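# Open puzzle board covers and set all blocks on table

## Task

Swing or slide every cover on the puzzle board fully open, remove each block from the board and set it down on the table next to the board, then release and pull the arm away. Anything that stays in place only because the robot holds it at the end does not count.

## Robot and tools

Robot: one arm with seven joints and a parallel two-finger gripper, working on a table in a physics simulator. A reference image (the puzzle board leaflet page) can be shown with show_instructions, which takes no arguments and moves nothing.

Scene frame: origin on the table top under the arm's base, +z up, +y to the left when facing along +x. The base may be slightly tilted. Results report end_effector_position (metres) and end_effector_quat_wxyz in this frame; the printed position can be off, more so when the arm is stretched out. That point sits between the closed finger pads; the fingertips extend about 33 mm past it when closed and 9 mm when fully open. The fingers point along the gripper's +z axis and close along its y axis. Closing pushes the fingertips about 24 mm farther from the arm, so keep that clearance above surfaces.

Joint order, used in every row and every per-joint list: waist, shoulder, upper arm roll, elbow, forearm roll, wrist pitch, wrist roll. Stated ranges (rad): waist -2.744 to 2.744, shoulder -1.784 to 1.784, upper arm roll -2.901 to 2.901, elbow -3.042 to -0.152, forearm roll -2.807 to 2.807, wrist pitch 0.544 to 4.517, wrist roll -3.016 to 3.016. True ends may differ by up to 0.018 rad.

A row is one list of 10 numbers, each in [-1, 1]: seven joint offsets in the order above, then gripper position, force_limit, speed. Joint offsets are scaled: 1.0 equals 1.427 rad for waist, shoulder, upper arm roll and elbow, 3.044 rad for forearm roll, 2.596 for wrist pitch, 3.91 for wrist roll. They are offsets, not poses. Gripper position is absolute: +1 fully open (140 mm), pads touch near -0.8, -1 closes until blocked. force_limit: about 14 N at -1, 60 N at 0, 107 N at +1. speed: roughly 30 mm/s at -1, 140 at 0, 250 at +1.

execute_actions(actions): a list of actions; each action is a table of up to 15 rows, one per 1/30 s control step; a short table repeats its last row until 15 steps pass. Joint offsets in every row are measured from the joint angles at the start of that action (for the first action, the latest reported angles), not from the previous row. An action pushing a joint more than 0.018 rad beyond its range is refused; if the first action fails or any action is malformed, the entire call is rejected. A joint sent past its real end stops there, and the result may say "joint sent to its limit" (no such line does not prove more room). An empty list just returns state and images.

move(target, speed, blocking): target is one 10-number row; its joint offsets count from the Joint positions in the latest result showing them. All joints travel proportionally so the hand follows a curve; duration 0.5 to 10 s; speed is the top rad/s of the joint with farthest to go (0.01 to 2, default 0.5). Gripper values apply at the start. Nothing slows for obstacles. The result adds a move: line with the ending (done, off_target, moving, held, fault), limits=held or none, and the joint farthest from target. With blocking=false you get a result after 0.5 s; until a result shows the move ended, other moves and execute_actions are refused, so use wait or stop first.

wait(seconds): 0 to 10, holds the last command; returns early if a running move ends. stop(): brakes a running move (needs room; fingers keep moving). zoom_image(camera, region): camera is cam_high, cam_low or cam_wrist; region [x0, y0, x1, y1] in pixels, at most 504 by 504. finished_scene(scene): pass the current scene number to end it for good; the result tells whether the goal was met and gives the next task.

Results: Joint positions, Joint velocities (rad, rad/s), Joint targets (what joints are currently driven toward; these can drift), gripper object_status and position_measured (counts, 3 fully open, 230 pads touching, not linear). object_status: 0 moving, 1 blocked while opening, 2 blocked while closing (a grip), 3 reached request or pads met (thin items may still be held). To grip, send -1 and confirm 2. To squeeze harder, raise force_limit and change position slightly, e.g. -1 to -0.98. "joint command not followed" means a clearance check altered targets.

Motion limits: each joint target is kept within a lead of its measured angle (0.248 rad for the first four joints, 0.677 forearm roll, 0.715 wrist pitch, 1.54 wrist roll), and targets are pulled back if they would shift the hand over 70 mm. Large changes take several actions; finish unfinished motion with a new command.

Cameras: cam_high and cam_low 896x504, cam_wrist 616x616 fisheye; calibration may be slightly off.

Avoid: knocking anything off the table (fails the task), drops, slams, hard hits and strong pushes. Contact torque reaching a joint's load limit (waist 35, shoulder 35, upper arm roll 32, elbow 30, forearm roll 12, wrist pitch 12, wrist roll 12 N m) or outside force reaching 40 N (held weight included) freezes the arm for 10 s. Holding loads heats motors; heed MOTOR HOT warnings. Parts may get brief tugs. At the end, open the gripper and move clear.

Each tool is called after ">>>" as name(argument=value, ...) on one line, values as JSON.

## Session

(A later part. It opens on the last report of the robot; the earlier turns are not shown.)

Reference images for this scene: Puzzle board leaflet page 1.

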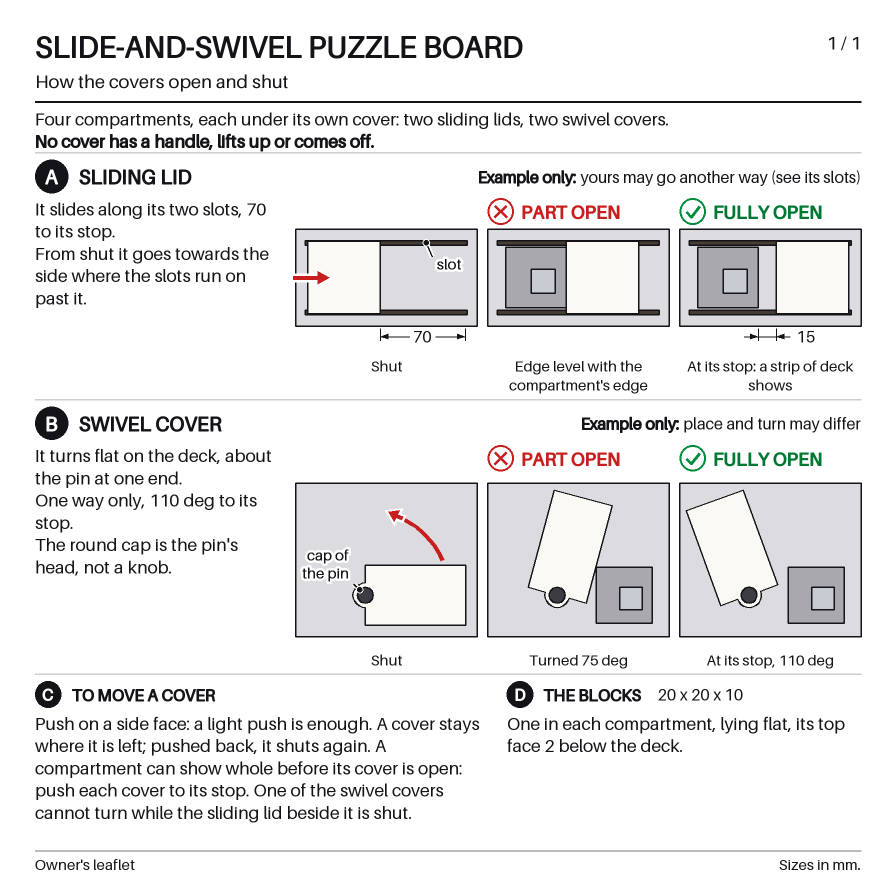

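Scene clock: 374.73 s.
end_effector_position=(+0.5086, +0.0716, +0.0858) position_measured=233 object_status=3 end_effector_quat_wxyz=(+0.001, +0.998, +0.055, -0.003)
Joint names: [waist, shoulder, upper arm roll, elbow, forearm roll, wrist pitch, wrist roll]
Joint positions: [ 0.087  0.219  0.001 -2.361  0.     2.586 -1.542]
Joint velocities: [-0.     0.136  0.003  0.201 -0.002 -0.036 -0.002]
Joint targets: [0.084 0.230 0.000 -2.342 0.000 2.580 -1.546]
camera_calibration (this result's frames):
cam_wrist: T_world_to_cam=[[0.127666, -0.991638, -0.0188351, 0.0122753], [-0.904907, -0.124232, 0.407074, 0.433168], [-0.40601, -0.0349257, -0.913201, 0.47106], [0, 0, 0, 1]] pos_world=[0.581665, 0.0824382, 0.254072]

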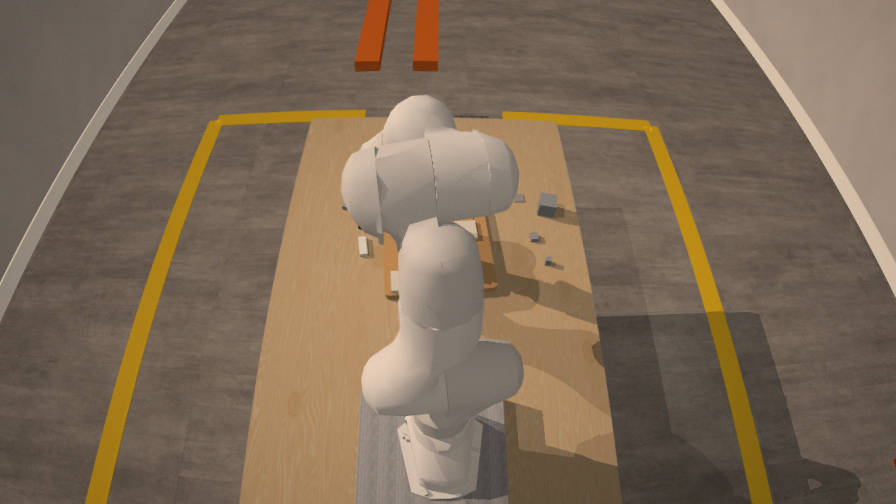

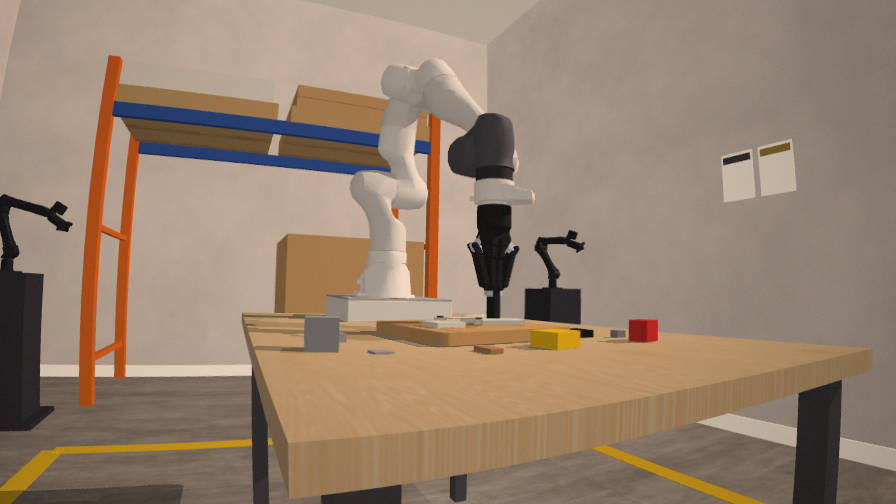

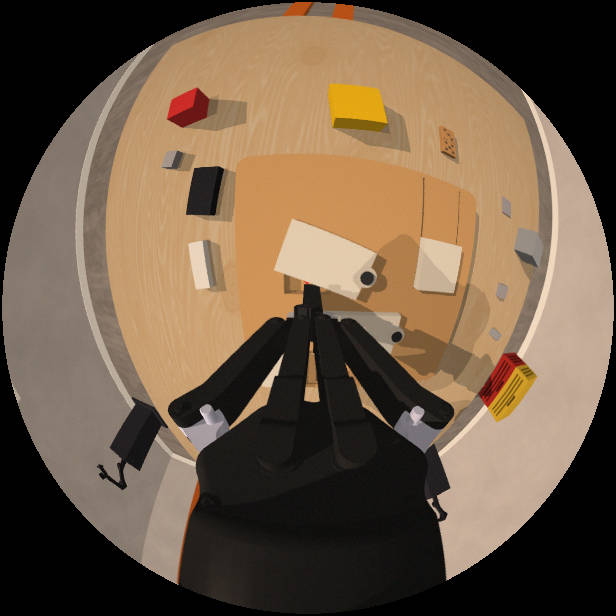

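>>> execute_actions(actions=[[[-0.0022,0.0089,-0.0007,0.0182,0,-0.0053,0,-1,0,0.5],[-0.0025,0.0128,-0.0007,0.0245,0,-0.0074,0,-1,0,0.5],[-0.0028,0.0184,-0.0007,0.0332,0,-0.0096,0,-1,0,0.5],[-0.0031,0.0247,-0.0007,0.0432,0,-0.0119,0,-1,0,0.5],[-0.0035,0.0318,-0.0007,0.0544,0,-0.0141,0,-1,0,0.5],[-0.0039,0.0389,-0.0007,0.0657,0,-0.0164,0,-1,0,0.5],[-0.0043,0.0461,-0.0007,0.0769,0,-0.0189,0,-1,0,0.5],[-0.005,0.0531,-0.0007,0.0882,0,-0.0213,0,-1,0,0.5],[-0.0063,0.0602,-0.0007,0.0996,0,-0.0237,0,-1,0,0.5],[-0.0077,0.0672,-0.0007,0.111,0,-0.0261,0,-1,0,0.5],[-0.009,0.0742,-0.0007,0.1224,0,-0.0283,0,-1,0,0.5],[-0.0103,0.0812,-0.0007,0.1338,0,-0.0302,0,-1,0,0.5],[-0.0115,0.0874,-0.0007,0.144,0,-0.0315,0,-1,0,0.5],[-0.0125,0.0929,-0.0007,0.1528,0,-0.0315,0,-1,0,0.5],[-0.0133,0.0968,-0.0007,0.1592,0,-0.0315,0,-1,0,0.5]]])

Scene clock: 413.37 s.
end_effector_position=(+0.5672, +0.0724, +0.0882) position_measured=233 object_status=3 end_effector_quat_wxyz=(+0.001, +0.999, +0.049, +0.003)
Joint names: [waist, shoulder, upper arm roll, elbow, forearm roll, wrist pitch, wrist roll]
Joint positions: [ 0.074  0.338  0.001 -2.165  0.     2.522 -1.542]
Joint velocities: [-0.048  0.225 -0.     0.373 -0.    -0.072 -0.002]
Joint targets: [0.068 0.357 -0.000 -2.134 0.000 2.505 -1.542]
camera_calibration (this result's frames):
cam_wrist: T_world_to_cam=[[0.11514, -0.993169, -0.0189396, 0.0128606], [-0.911226, -0.113193, 0.39605, 0.489088], [-0.395488, -0.028343, -0.918034, 0.491039], [0, 0, 0, 1]] pos_world=[0.638388, 0.0820515, 0.257331]

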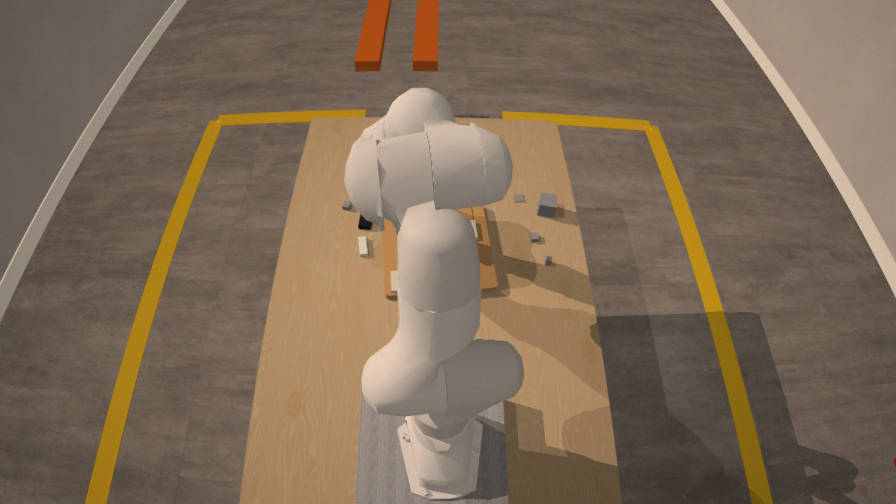

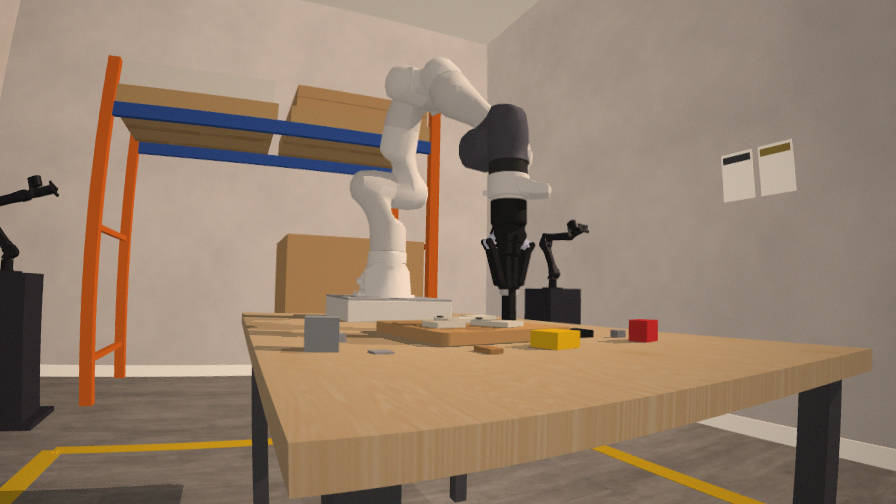

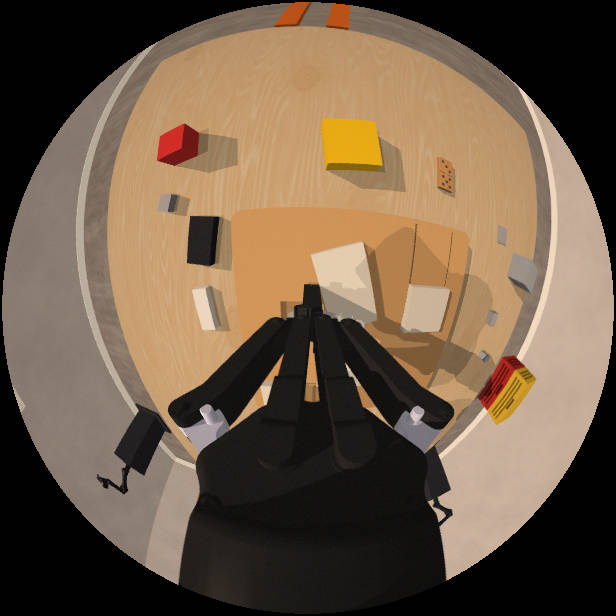

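>>> execute_actions(actions=[[[-0.0054,0.0146,-0.0007,0.0237,0,-0.0074,0,-1,0,0.5],[-0.0075,0.0181,-0.0007,0.0292,0,-0.0098,0,-1,0,0.5],[-0.0104,0.0233,-0.0007,0.0373,0,-0.0131,0,-1,0,0.5],[-0.0139,0.0296,-0.0007,0.0471,0,-0.0167,0,-1,0,0.5],[-0.0177,0.0365,-0.0007,0.0579,0,-0.02,0,-1,0,0.5],[-0.0214,0.0434,-0.0007,0.0686,0,-0.0224,0,-1,0,0.5],[-0.0252,0.0497,-0.0007,0.0784,0,-0.0233,0,-1,0,0.5],[-0.0287,0.0549,-0.0007,0.0865,0,-0.0233,0,-1,0,0.5],[-0.032,0.0584,-0.0007,0.092,0,-0.0233,0,-1,0,0.5],[-0.0349,0.0597,-0.0007,0.094,0,-0.0233,0,-1,0,0.5],[-0.0375,0.0597,-0.0007,0.094,0,-0.0233,0,-1,0,0.5],[-0.0399,0.0597,-0.0007,0.094,0,-0.0233,0,-1,0,0.5],[-0.0419,0.0597,-0.0007,0.094,0,-0.0233,0,-1,0,0.5],[-0.0436,0.0597,-0.0007,0.094,0,-0.0233,0,-1,0,0.5],[-0.0453,0.0597,-0.0007,0.094,0,-0.0233,0,-1,0,0.5]]])

Scene clock: 433.47 s.
end_effector_position=(+0.6027, +0.0432, +0.0862) position_measured=233 object_status=3 end_effector_quat_wxyz=(+0.001, +1.000, +0.021, +0.001)
Joint names: [waist, shoulder, upper arm roll, elbow, forearm roll, wrist pitch, wrist roll]
Joint positions: [ 0.018  0.42   0.001 -2.035  0.     2.47  -1.542]
Joint velocities: [-0.083  0.015  0.     0.032  0.002 -0.013  0.001]
Joint targets: [0.010 0.424 -0.000 -2.031 0.000 2.461 -1.542]
camera_calibration (this result's frames):
cam_wrist: T_world_to_cam=[[0.0597526, -0.998043, -0.0184149, 0.0132492], [-0.914834, -0.0621332, 0.399023, 0.51866], [-0.399386, -0.00699602, -0.916756, 0.503768], [0, 0, 0, 1]] pos_world=[0.674894, 0.0489737, 0.25512]

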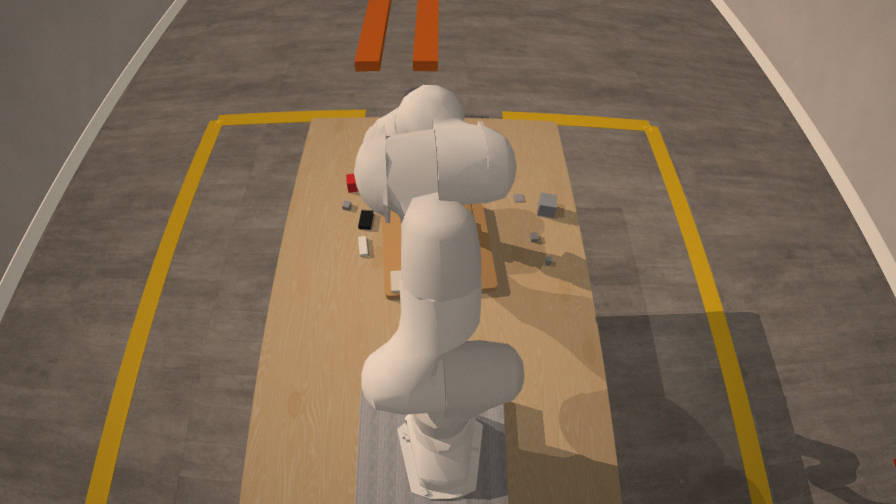

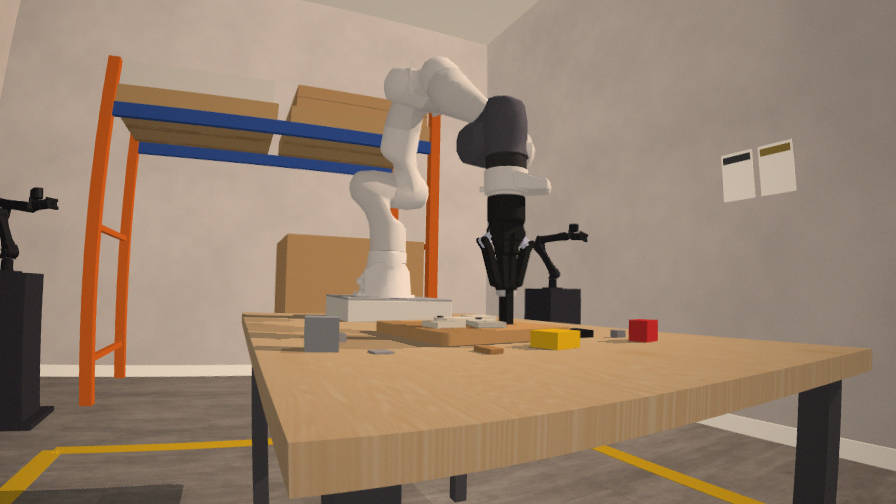

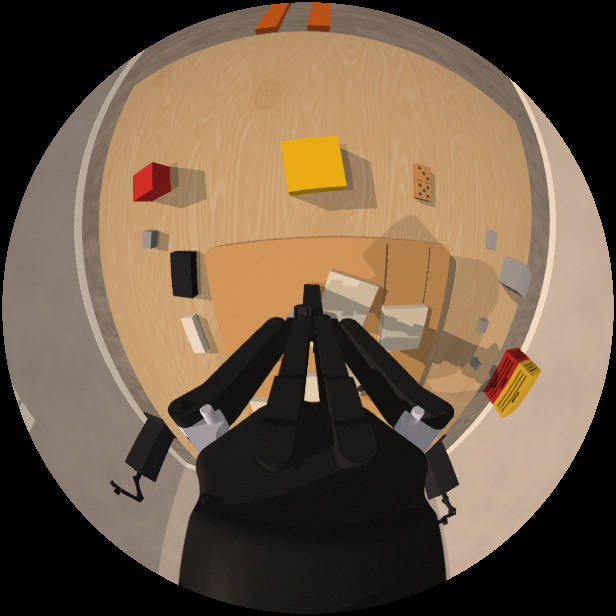

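>>> execute_actions(actions=[])

>>> zoom_image(camera="cam_wrist", region=[290, 230, 450, 360])

Scene clock: 439.43 s.
end_effector_position=(+0.6031, +0.0414, +0.0863) position_measured=233 object_status=3 end_effector_quat_wxyz=(+0.001, +1.000, +0.019, +0.001)
Joint names: [waist, shoulder, upper arm roll, elbow, forearm roll, wrist pitch, wrist roll]
Joint positions: [ 0.015  0.421  0.002 -2.033  0.001  2.468 -1.542]
Joint velocities: [-0.001 -0.    -0.    -0.001 -0.    -0.     0.001]
Joint targets: [0.010 0.424 -0.000 -2.031 0.000 2.461 -1.542]
camera_calibration (this result's frames):
cam_wrist: T_world_to_cam=[[0.056313, -0.998237, -0.0187764, 0.0135693], [-0.914611, -0.0591191, 0.399989, 0.518558], [-0.400393, -0.00535143, -0.916328, 0.504488], [0, 0, 0, 1]] pos_world=[0.675509, 0.0469018, 0.255114]

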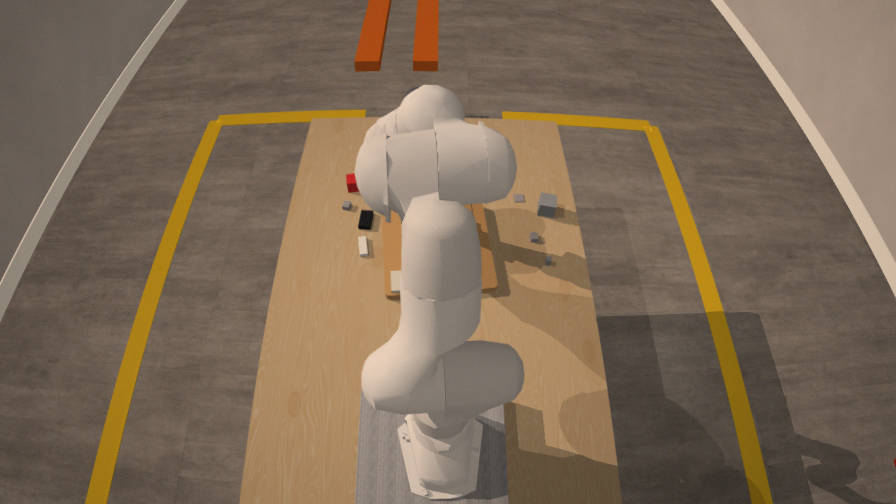

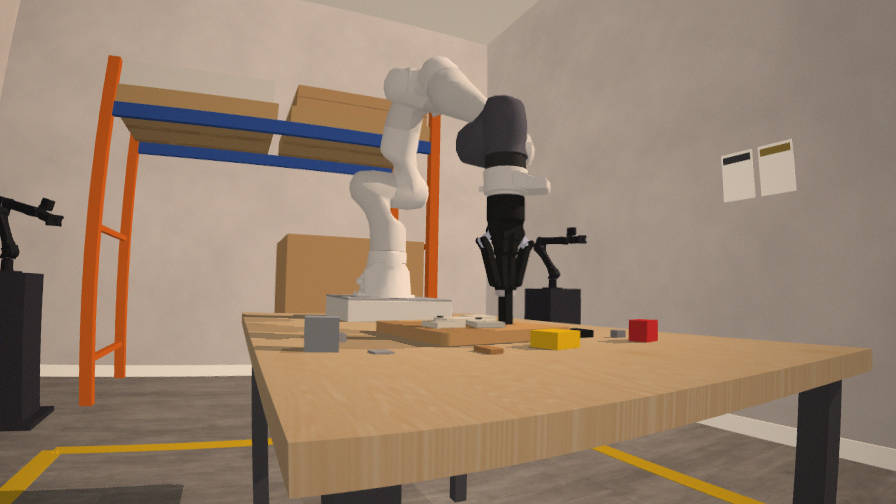

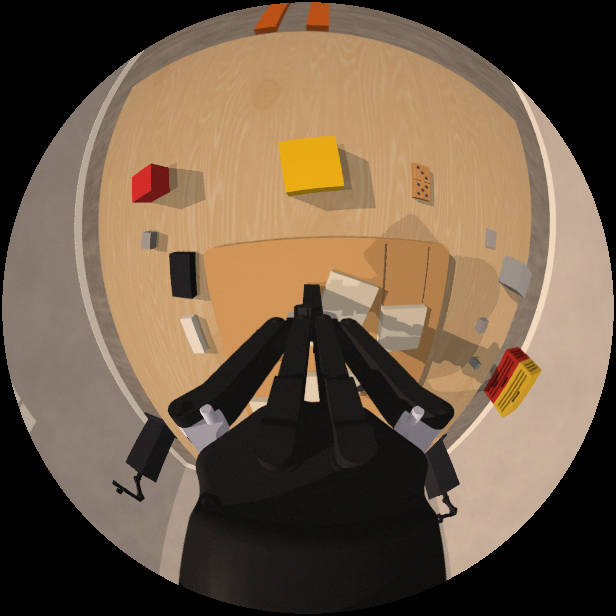

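Region (290, 230, 450, 360) of cam_wrist's 616x616 image, scaled by 3.150, with more detail than that image has; it fills the top 410 rows of this view, and the rest is white.

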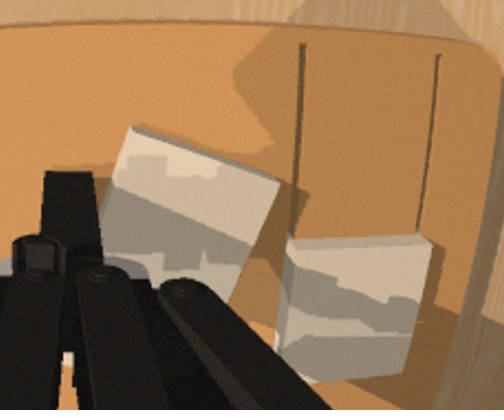

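>>> execute_actions(actions=[[[0.003,-0.0035,-0.001,-0.0023,0,0.002,0.002,-1,0,0.5],[0.007,-0.0085,-0.002,-0.0088,0,0.0038,0.0044,-1,0,0.5],[0.012,-0.0155,-0.0032,-0.0188,0,0.006,0.0044,-1,0,0.5],[0.0175,-0.0245,-0.0032,-0.0317,0,0.0088,0.0044,-1,0,0.5],[0.0235,-0.035,-0.0032,-0.0469,0,0.012,0.0044,-1,0,0.5],[0.03,-0.0467,-0.0032,-0.0637,0,0.0154,0.0044,-1,0,0.5],[0.0365,-0.0591,-0.0032,-0.0815,0,0.0189,0.0044,-1,0,0.5],[0.0425,-0.0718,-0.0032,-0.0996,0,0.0222,0.0044,-1,0,0.5],[0.048,-0.0843,-0.0032,-0.1173,0,0.0251,0.0044,-1,0,0.5],[0.0525,-0.0962,-0.0032,-0.1341,0,0.0275,0.0044,-1,0,0.5],[0.056,-0.107,-0.0032,-0.1493,0,0.029,0.0044,-1,0,0.5],[0.0582,-0.1161,-0.0032,-0.1622,0,0.0296,0.0044,-1,0,0.5],[0.0594,-0.1232,-0.0032,-0.1722,0,0.0296,0.0044,-0.3,0,0.5],[0.0598,-0.1279,-0.0032,-0.1787,0,0.0296,0.0044,-0.3,0,0.5],[0.0598,-0.1295,-0.0032,-0.181,0,0.0296,0.0044,-0.3,0,0.5]]])

Scene clock: 483.47 s.
end_effector_position=(+0.5355, +0.0789, +0.0973) position_measured=218 object_status=0 end_effector_quat_wxyz=(+0.001, +0.999, +0.053, -0.002)
Joint names: [waist, shoulder, upper arm roll, elbow, forearm roll, wrist pitch, wrist roll]
Joint positions: [ 0.096  0.255 -0.002 -2.264  0.001  2.527 -1.532]
Joint velocities: [ 0.057 -0.237 -0.001 -0.329 -0.     0.068  0.008]
Joint targets: [0.100 0.237 -0.003 -2.291 0.001 2.545 -1.525]
camera_calibration (this result's frames):
cam_wrist: T_world_to_cam=[[0.123797, -0.992135, -0.0184932, 0.0183822], [-0.906117, -0.120621, 0.405465, 0.454332], [-0.404507, -0.0334383, -0.913923, 0.491925], [0, 0, 0, 1]] pos_world=[0.60839, 0.0894889, 0.265705]

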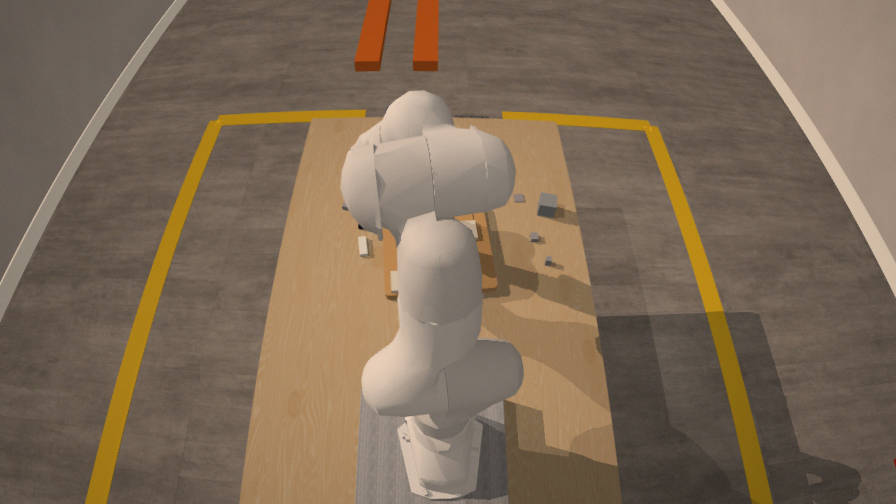

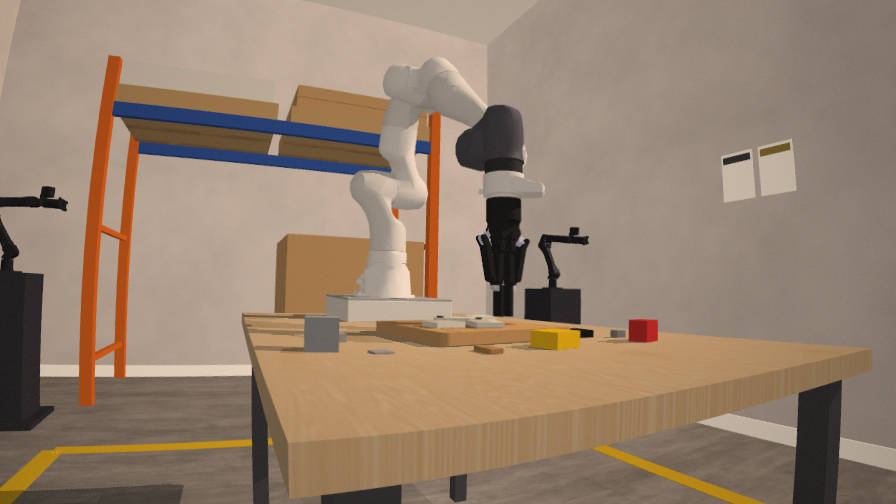

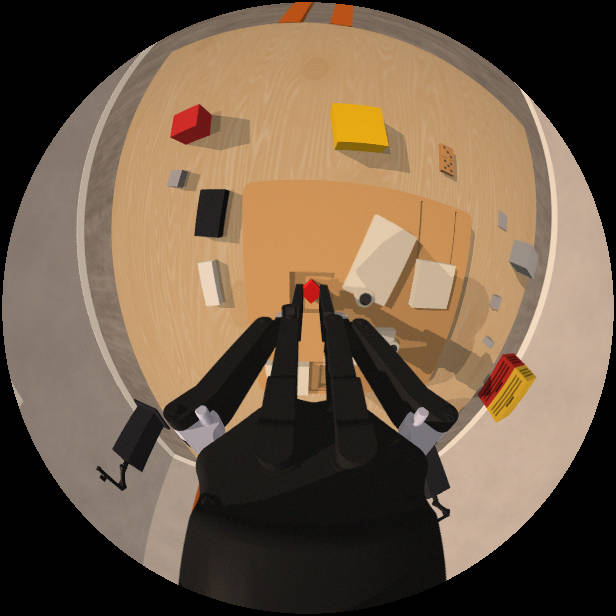

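>>> execute_actions(actions=[])

>>> zoom_image(camera="cam_wrist", region=[270, 250, 354, 334])

Scene clock: 487.33 s.
end_effector_position=(+0.5304, +0.0791, +0.0979) position_measured=167 object_status=3 end_effector_quat_wxyz=(+0.001, +0.999, +0.053, +0.000)
Joint names: [waist, shoulder, upper arm roll, elbow, forearm roll, wrist pitch, wrist roll]
Joint positions: [ 0.098  0.239 -0.002 -2.289  0.001  2.541 -1.529]
Joint velocities: [-0.     0.     0.001 -0.     0.001 -0.     0.001]
Joint targets: [0.100 0.237 -0.003 -2.291 0.001 2.545 -1.525]
camera_calibration (this result's frames):
cam_wrist: T_world_to_cam=[[0.12283, -0.992252, -0.018654, 0.0197722], [-0.90836, -0.119976, 0.400609, 0.451042], [-0.399743, -0.0322623, -0.916059, 0.487965], [0, 0, 0, 1]] pos_world=[0.602341, 0.0894763, 0.266682]

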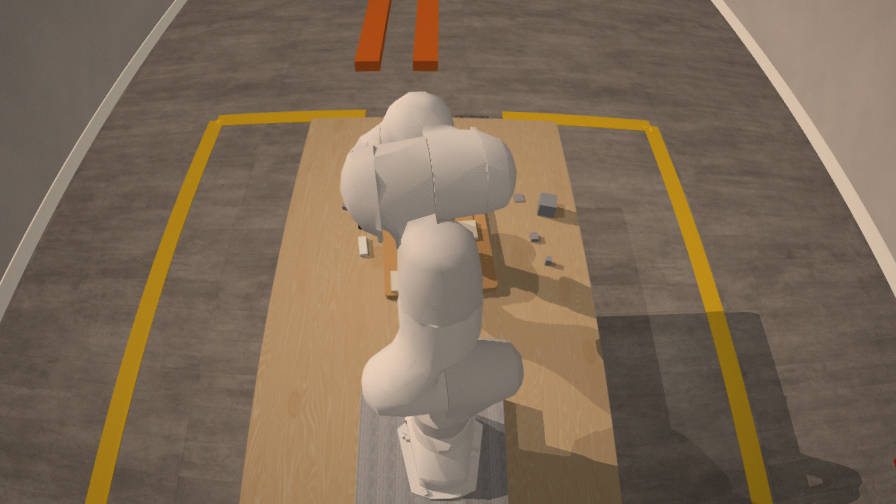

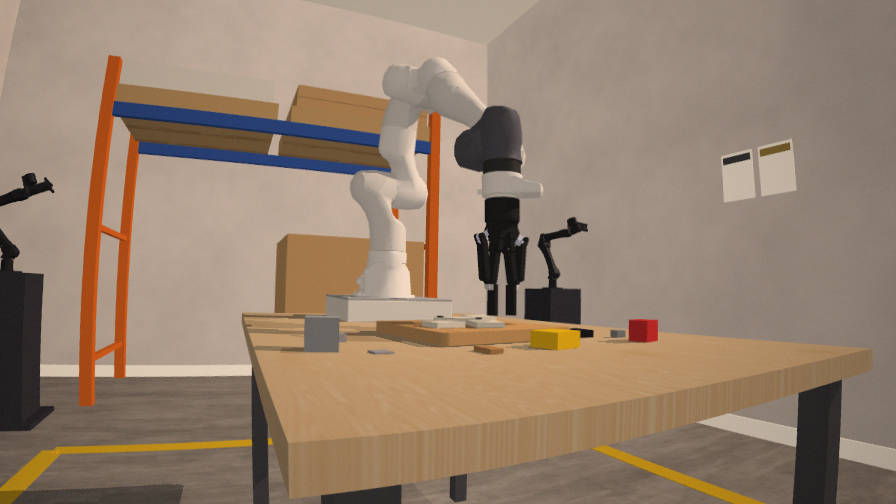

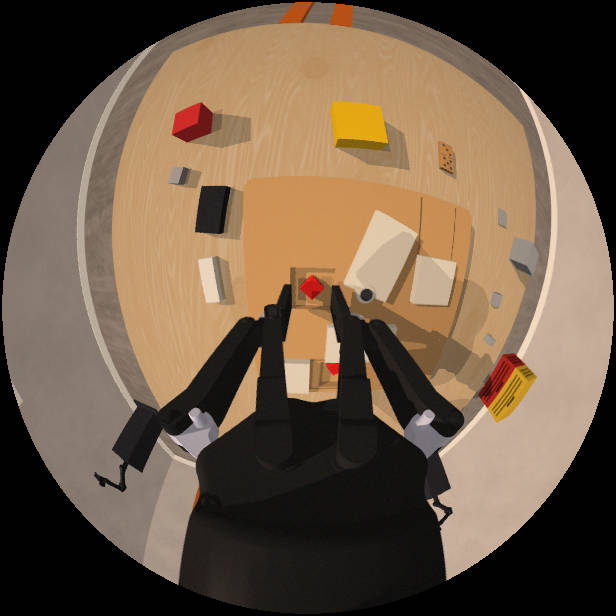

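Region (270, 250, 354, 334) of cam_wrist's 616x616 image, scaled by 6.000, with more detail than that image has.

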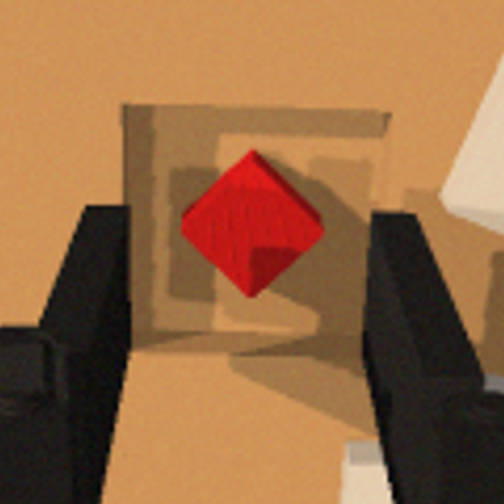

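>>> execute_actions(actions=[[[-0.001,0.001,0,0.001,0,0.002,-0.015,-0.523,0,0.5],[-0.002,0.002,0,0.002,0,0.004,-0.04,-0.523,0,0.5],[-0.0033,0.0035,0,0.003,0,0.006,-0.07,-0.523,0,0.5],[-0.0033,0.0055,0,0.004,0,0.008,-0.105,-0.523,0,0.5],[-0.0033,0.008,0,0.005,0,0.0095,-0.14,-0.523,0,0.5],[-0.0033,0.0105,0,0.006,0,0.0105,-0.175,-0.523,0,0.5],[-0.0033,0.013,0,0.007,0,0.0112,-0.205,-0.523,0,0.5],[-0.0033,0.0155,0,0.008,0,0.0112,-0.23,-0.523,0,0.5],[-0.0033,0.018,0,0.009,0,0.0112,-0.25,-0.523,0,0.5],[-0.0033,0.0205,0,0.009,0,0.0112,-0.26,-0.523,0,0.5],[-0.0033,0.0225,0,0.009,0,0.0112,-0.26,-0.523,0,0.5],[-0.0033,0.0242,0,0.009,0,0.0112,-0.255,-0.523,0,0.5],[-0.0033,0.0255,0,0.009,0,0.0112,-0.245,-0.523,0,0.5],[-0.0033,0.0263,0,0.009,0,0.0112,-0.225,-0.523,0,0.5],[-0.0033,0.0266,0,0.009,0,0.0112,-0.2025,-0.523,0,0.5]]])

Scene clock: 535.97 s.
end_effector_position=(+0.5335, +0.0783, +0.0860) position_measured=195 object_status=3 end_effector_quat_wxyz=(+0.001, +0.931, +0.365, -0.000)
Joint names: [waist, shoulder, upper arm roll, elbow, forearm roll, wrist pitch, wrist roll]
Joint positions: [ 0.096  0.272 -0.002 -2.279  0.001  2.563 -2.173]
Joint velocities: [ 0.     0.056 -0.001 -0.001 -0.002  0.009 -0.479]
Joint targets: [0.093 0.277 -0.002 -2.276 0.001 2.570 -2.321]
camera_calibration (this result's frames):
cam_wrist: T_world_to_cam=[[0.691976, -0.721678, -0.0187046, -0.306454], [-0.655618, -0.639059, 0.402205, 0.364175], [-0.302216, -0.266053, -0.915359, 0.444545], [0, 0, 0, 1]] pos_world=[0.585168, 0.129841, 0.254713]

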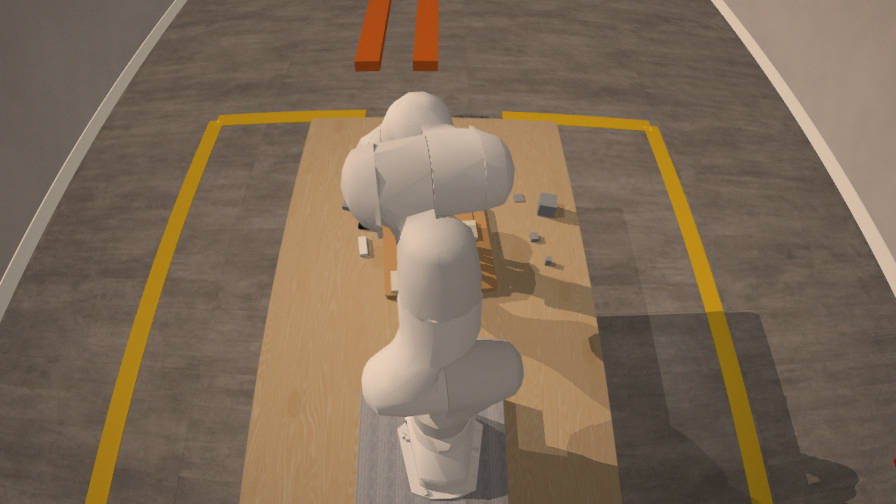

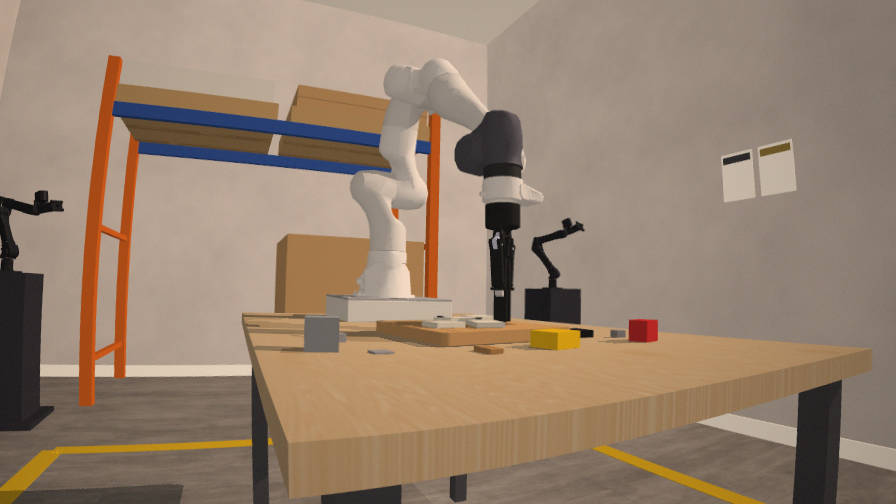

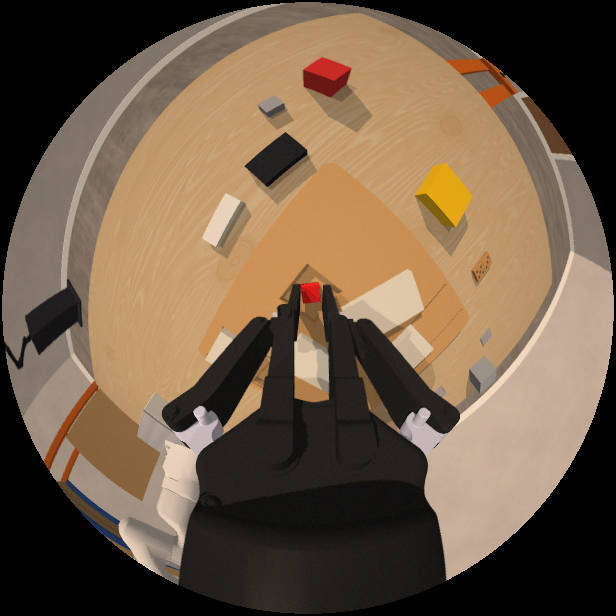

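>>> execute_actions(actions=[])

>>> zoom_image(camera="cam_wrist", region=[270, 250, 354, 334])

Scene clock: 544.10 s.
end_effector_position=(+0.5336, +0.0782, +0.0848) position_measured=195 object_status=3 end_effector_quat_wxyz=(+0.001, +0.902, +0.431, -0.000)
Joint names: [waist, shoulder, upper arm roll, elbow, forearm roll, wrist pitch, wrist roll]
Joint positions: [ 0.096  0.275 -0.002 -2.278  0.001  2.566 -2.317]
Joint velocities: [-0.001 -0.001  0.001  0.    -0.001  0.     0.001]
Joint targets: [0.093 0.277 -0.002 -2.276 0.001 2.570 -2.321]
camera_calibration (this result's frames):
cam_wrist: T_world_to_cam=[[0.788477, -0.614774, -0.018896, -0.36645], [-0.556852, -0.726562, 0.402521, 0.318833], [-0.261188, -0.306856, -0.915216, 0.424733], [0, 0, 0, 1]] pos_world=[0.577416, 0.1367, 0.253461]

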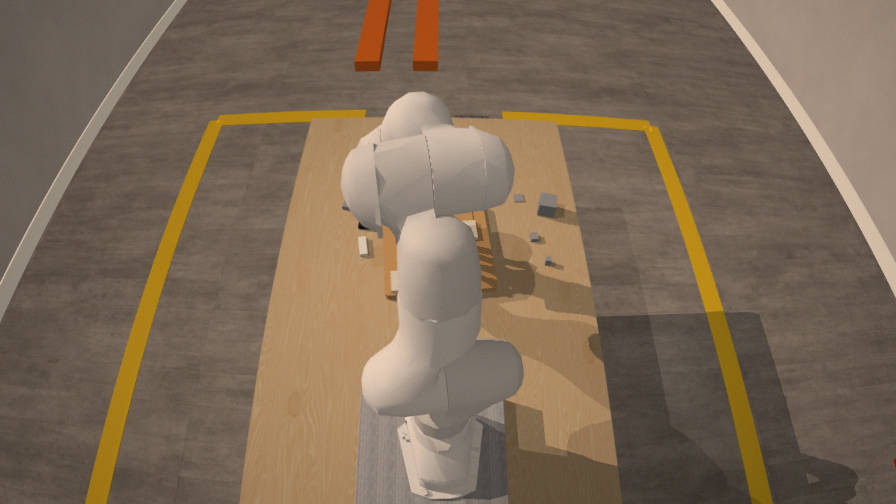

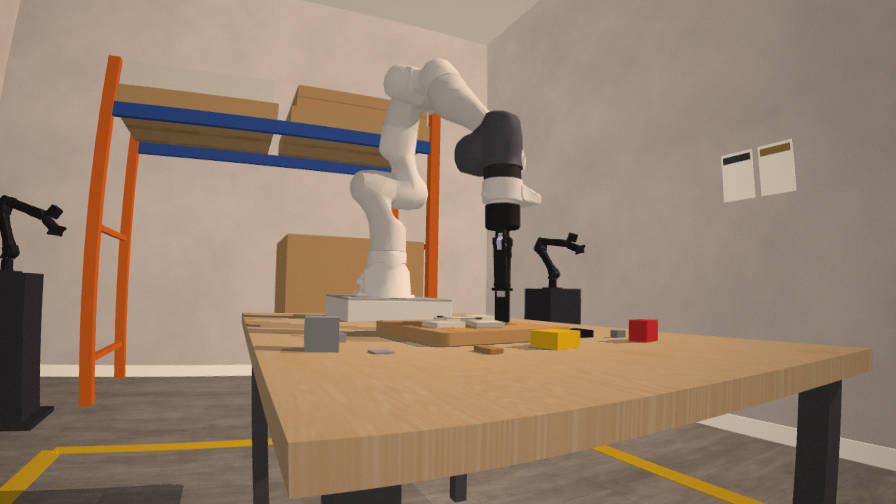

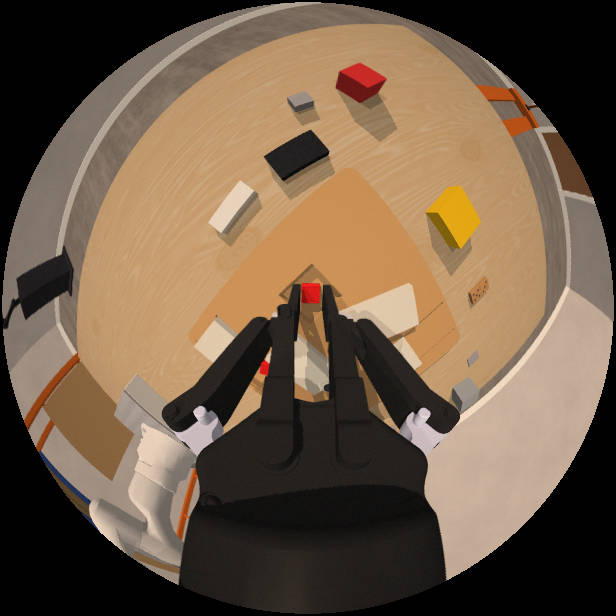

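Region (270, 250, 354, 334) of cam_wrist's 616x616 image, scaled by 6.000, with more detail than that image has.

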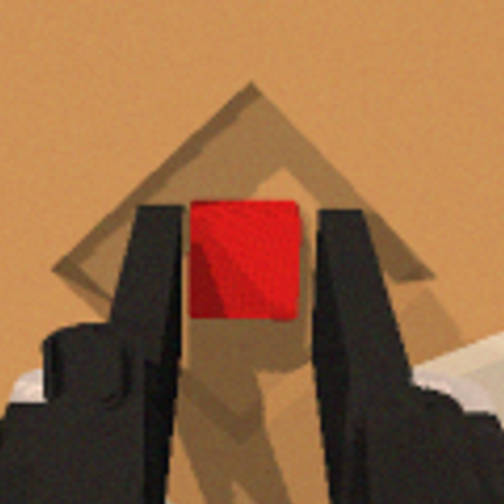

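>>> execute_actions(actions=[[[0.0012,0.0014,0,0.0014,0,0.002,-0.001,-0.523,0,-0.4],[0.0024,0.0018,0,0.0014,0,0.0028,-0.001,-0.523,0,-0.4],[0.0024,0.0028,0,0.0014,0,0.0037,-0.001,-0.523,0,-0.4],[0.0024,0.0043,0,0.0014,0,0.0047,-0.001,-0.523,0,-0.4],[0.0024,0.006,0,0.0014,0,0.0057,-0.001,-0.523,0,-0.4],[0.0024,0.0078,0,0.0014,0,0.0067,-0.001,-0.523,0,-0.4],[0.0024,0.0096,0,0.0014,0,0.0077,-0.001,-0.523,0,-0.4],[0.0024,0.0114,0,0.0014,0,0.0087,-0.001,-0.523,0,-0.4],[0.0024,0.0132,0,0.0014,0,0.0097,-0.001,-0.523,0,-0.4],[0.0024,0.015,0,0.0014,0,0.0106,-0.001,-0.523,0,-0.4],[0.0024,0.0168,0,0.0014,0,0.0113,-0.001,-0.523,0,-0.4],[0.0024,0.0184,0,0.0014,0,0.0118,-0.001,-0.523,0,-0.4],[0.0024,0.0198,0,0.0014,0,0.0118,-0.001,-0.523,0,-0.4],[0.0024,0.0208,0,0.0014,0,0.0118,-0.001,-0.523,0,-0.4],[0.0024,0.0215,0,0.0014,0,0.0118,-0.001,-0.523,0,-0.4]]])

>>> zoom_image(camera="cam_wrist", region=[270, 250, 354, 334])

Scene clock: 577.17 s.
end_effector_position=(+0.5325, +0.0786, +0.0734) position_measured=195 object_status=3 end_effector_quat_wxyz=(+0.001, +0.902, +0.431, -0.002)
Joint names: [waist, shoulder, upper arm roll, elbow, forearm roll, wrist pitch, wrist roll]
Joint positions: [ 0.097  0.3   -0.002 -2.278  0.001  2.588 -2.317]
Joint velocities: [ 0.     0.054 -0.    -0.     0.002  0.027  0.   ]
Joint targets: [0.099 0.306 -0.002 -2.276 0.001 2.597 -2.321]
camera_calibration (this result's frames):
cam_wrist: T_world_to_cam=[[0.789058, -0.613958, -0.0210586, -0.365788], [-0.554826, -0.72694, 0.404632, 0.32185], [-0.263735, -0.307594, -0.914237, 0.415458], [0, 0, 0, 1]] pos_world=[0.57677, 0.137179, 0.241894]

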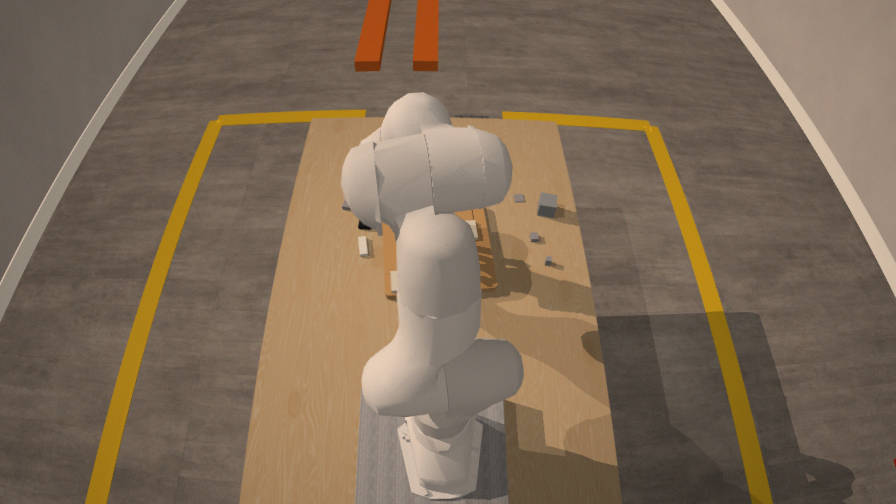

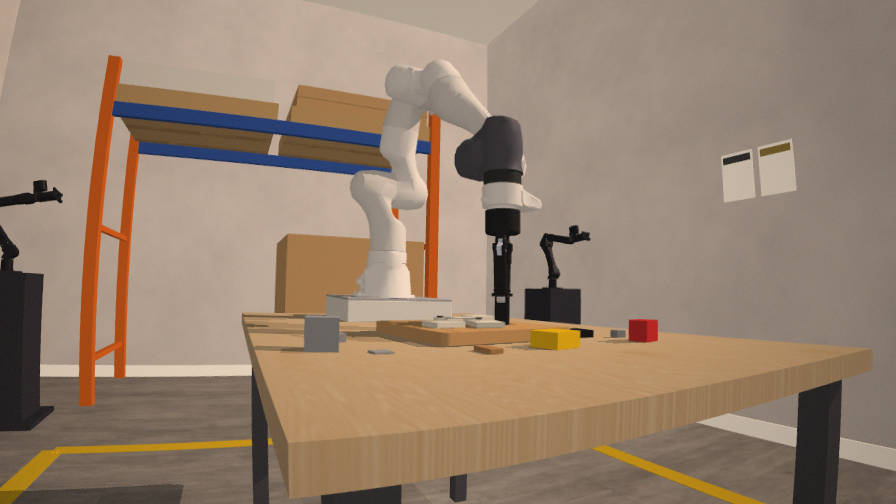

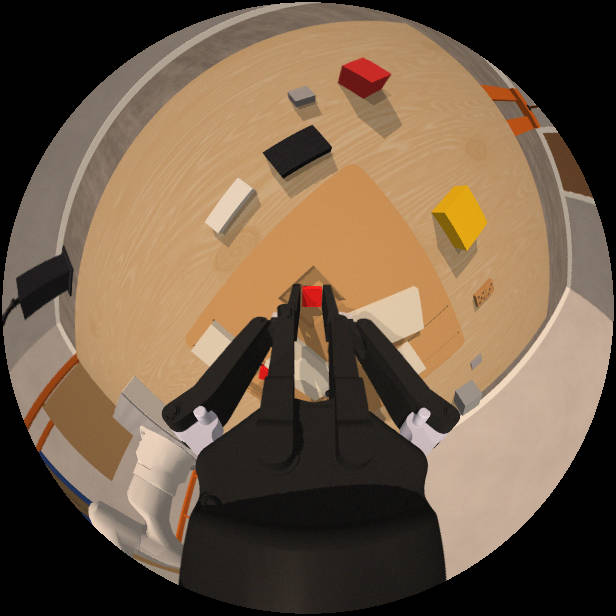

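Region (270, 250, 354, 334) of cam_wrist's 616x616 image, scaled by 6.000, with more detail than that image has.

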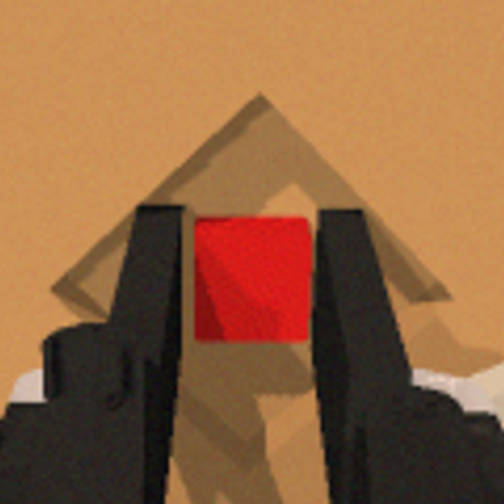

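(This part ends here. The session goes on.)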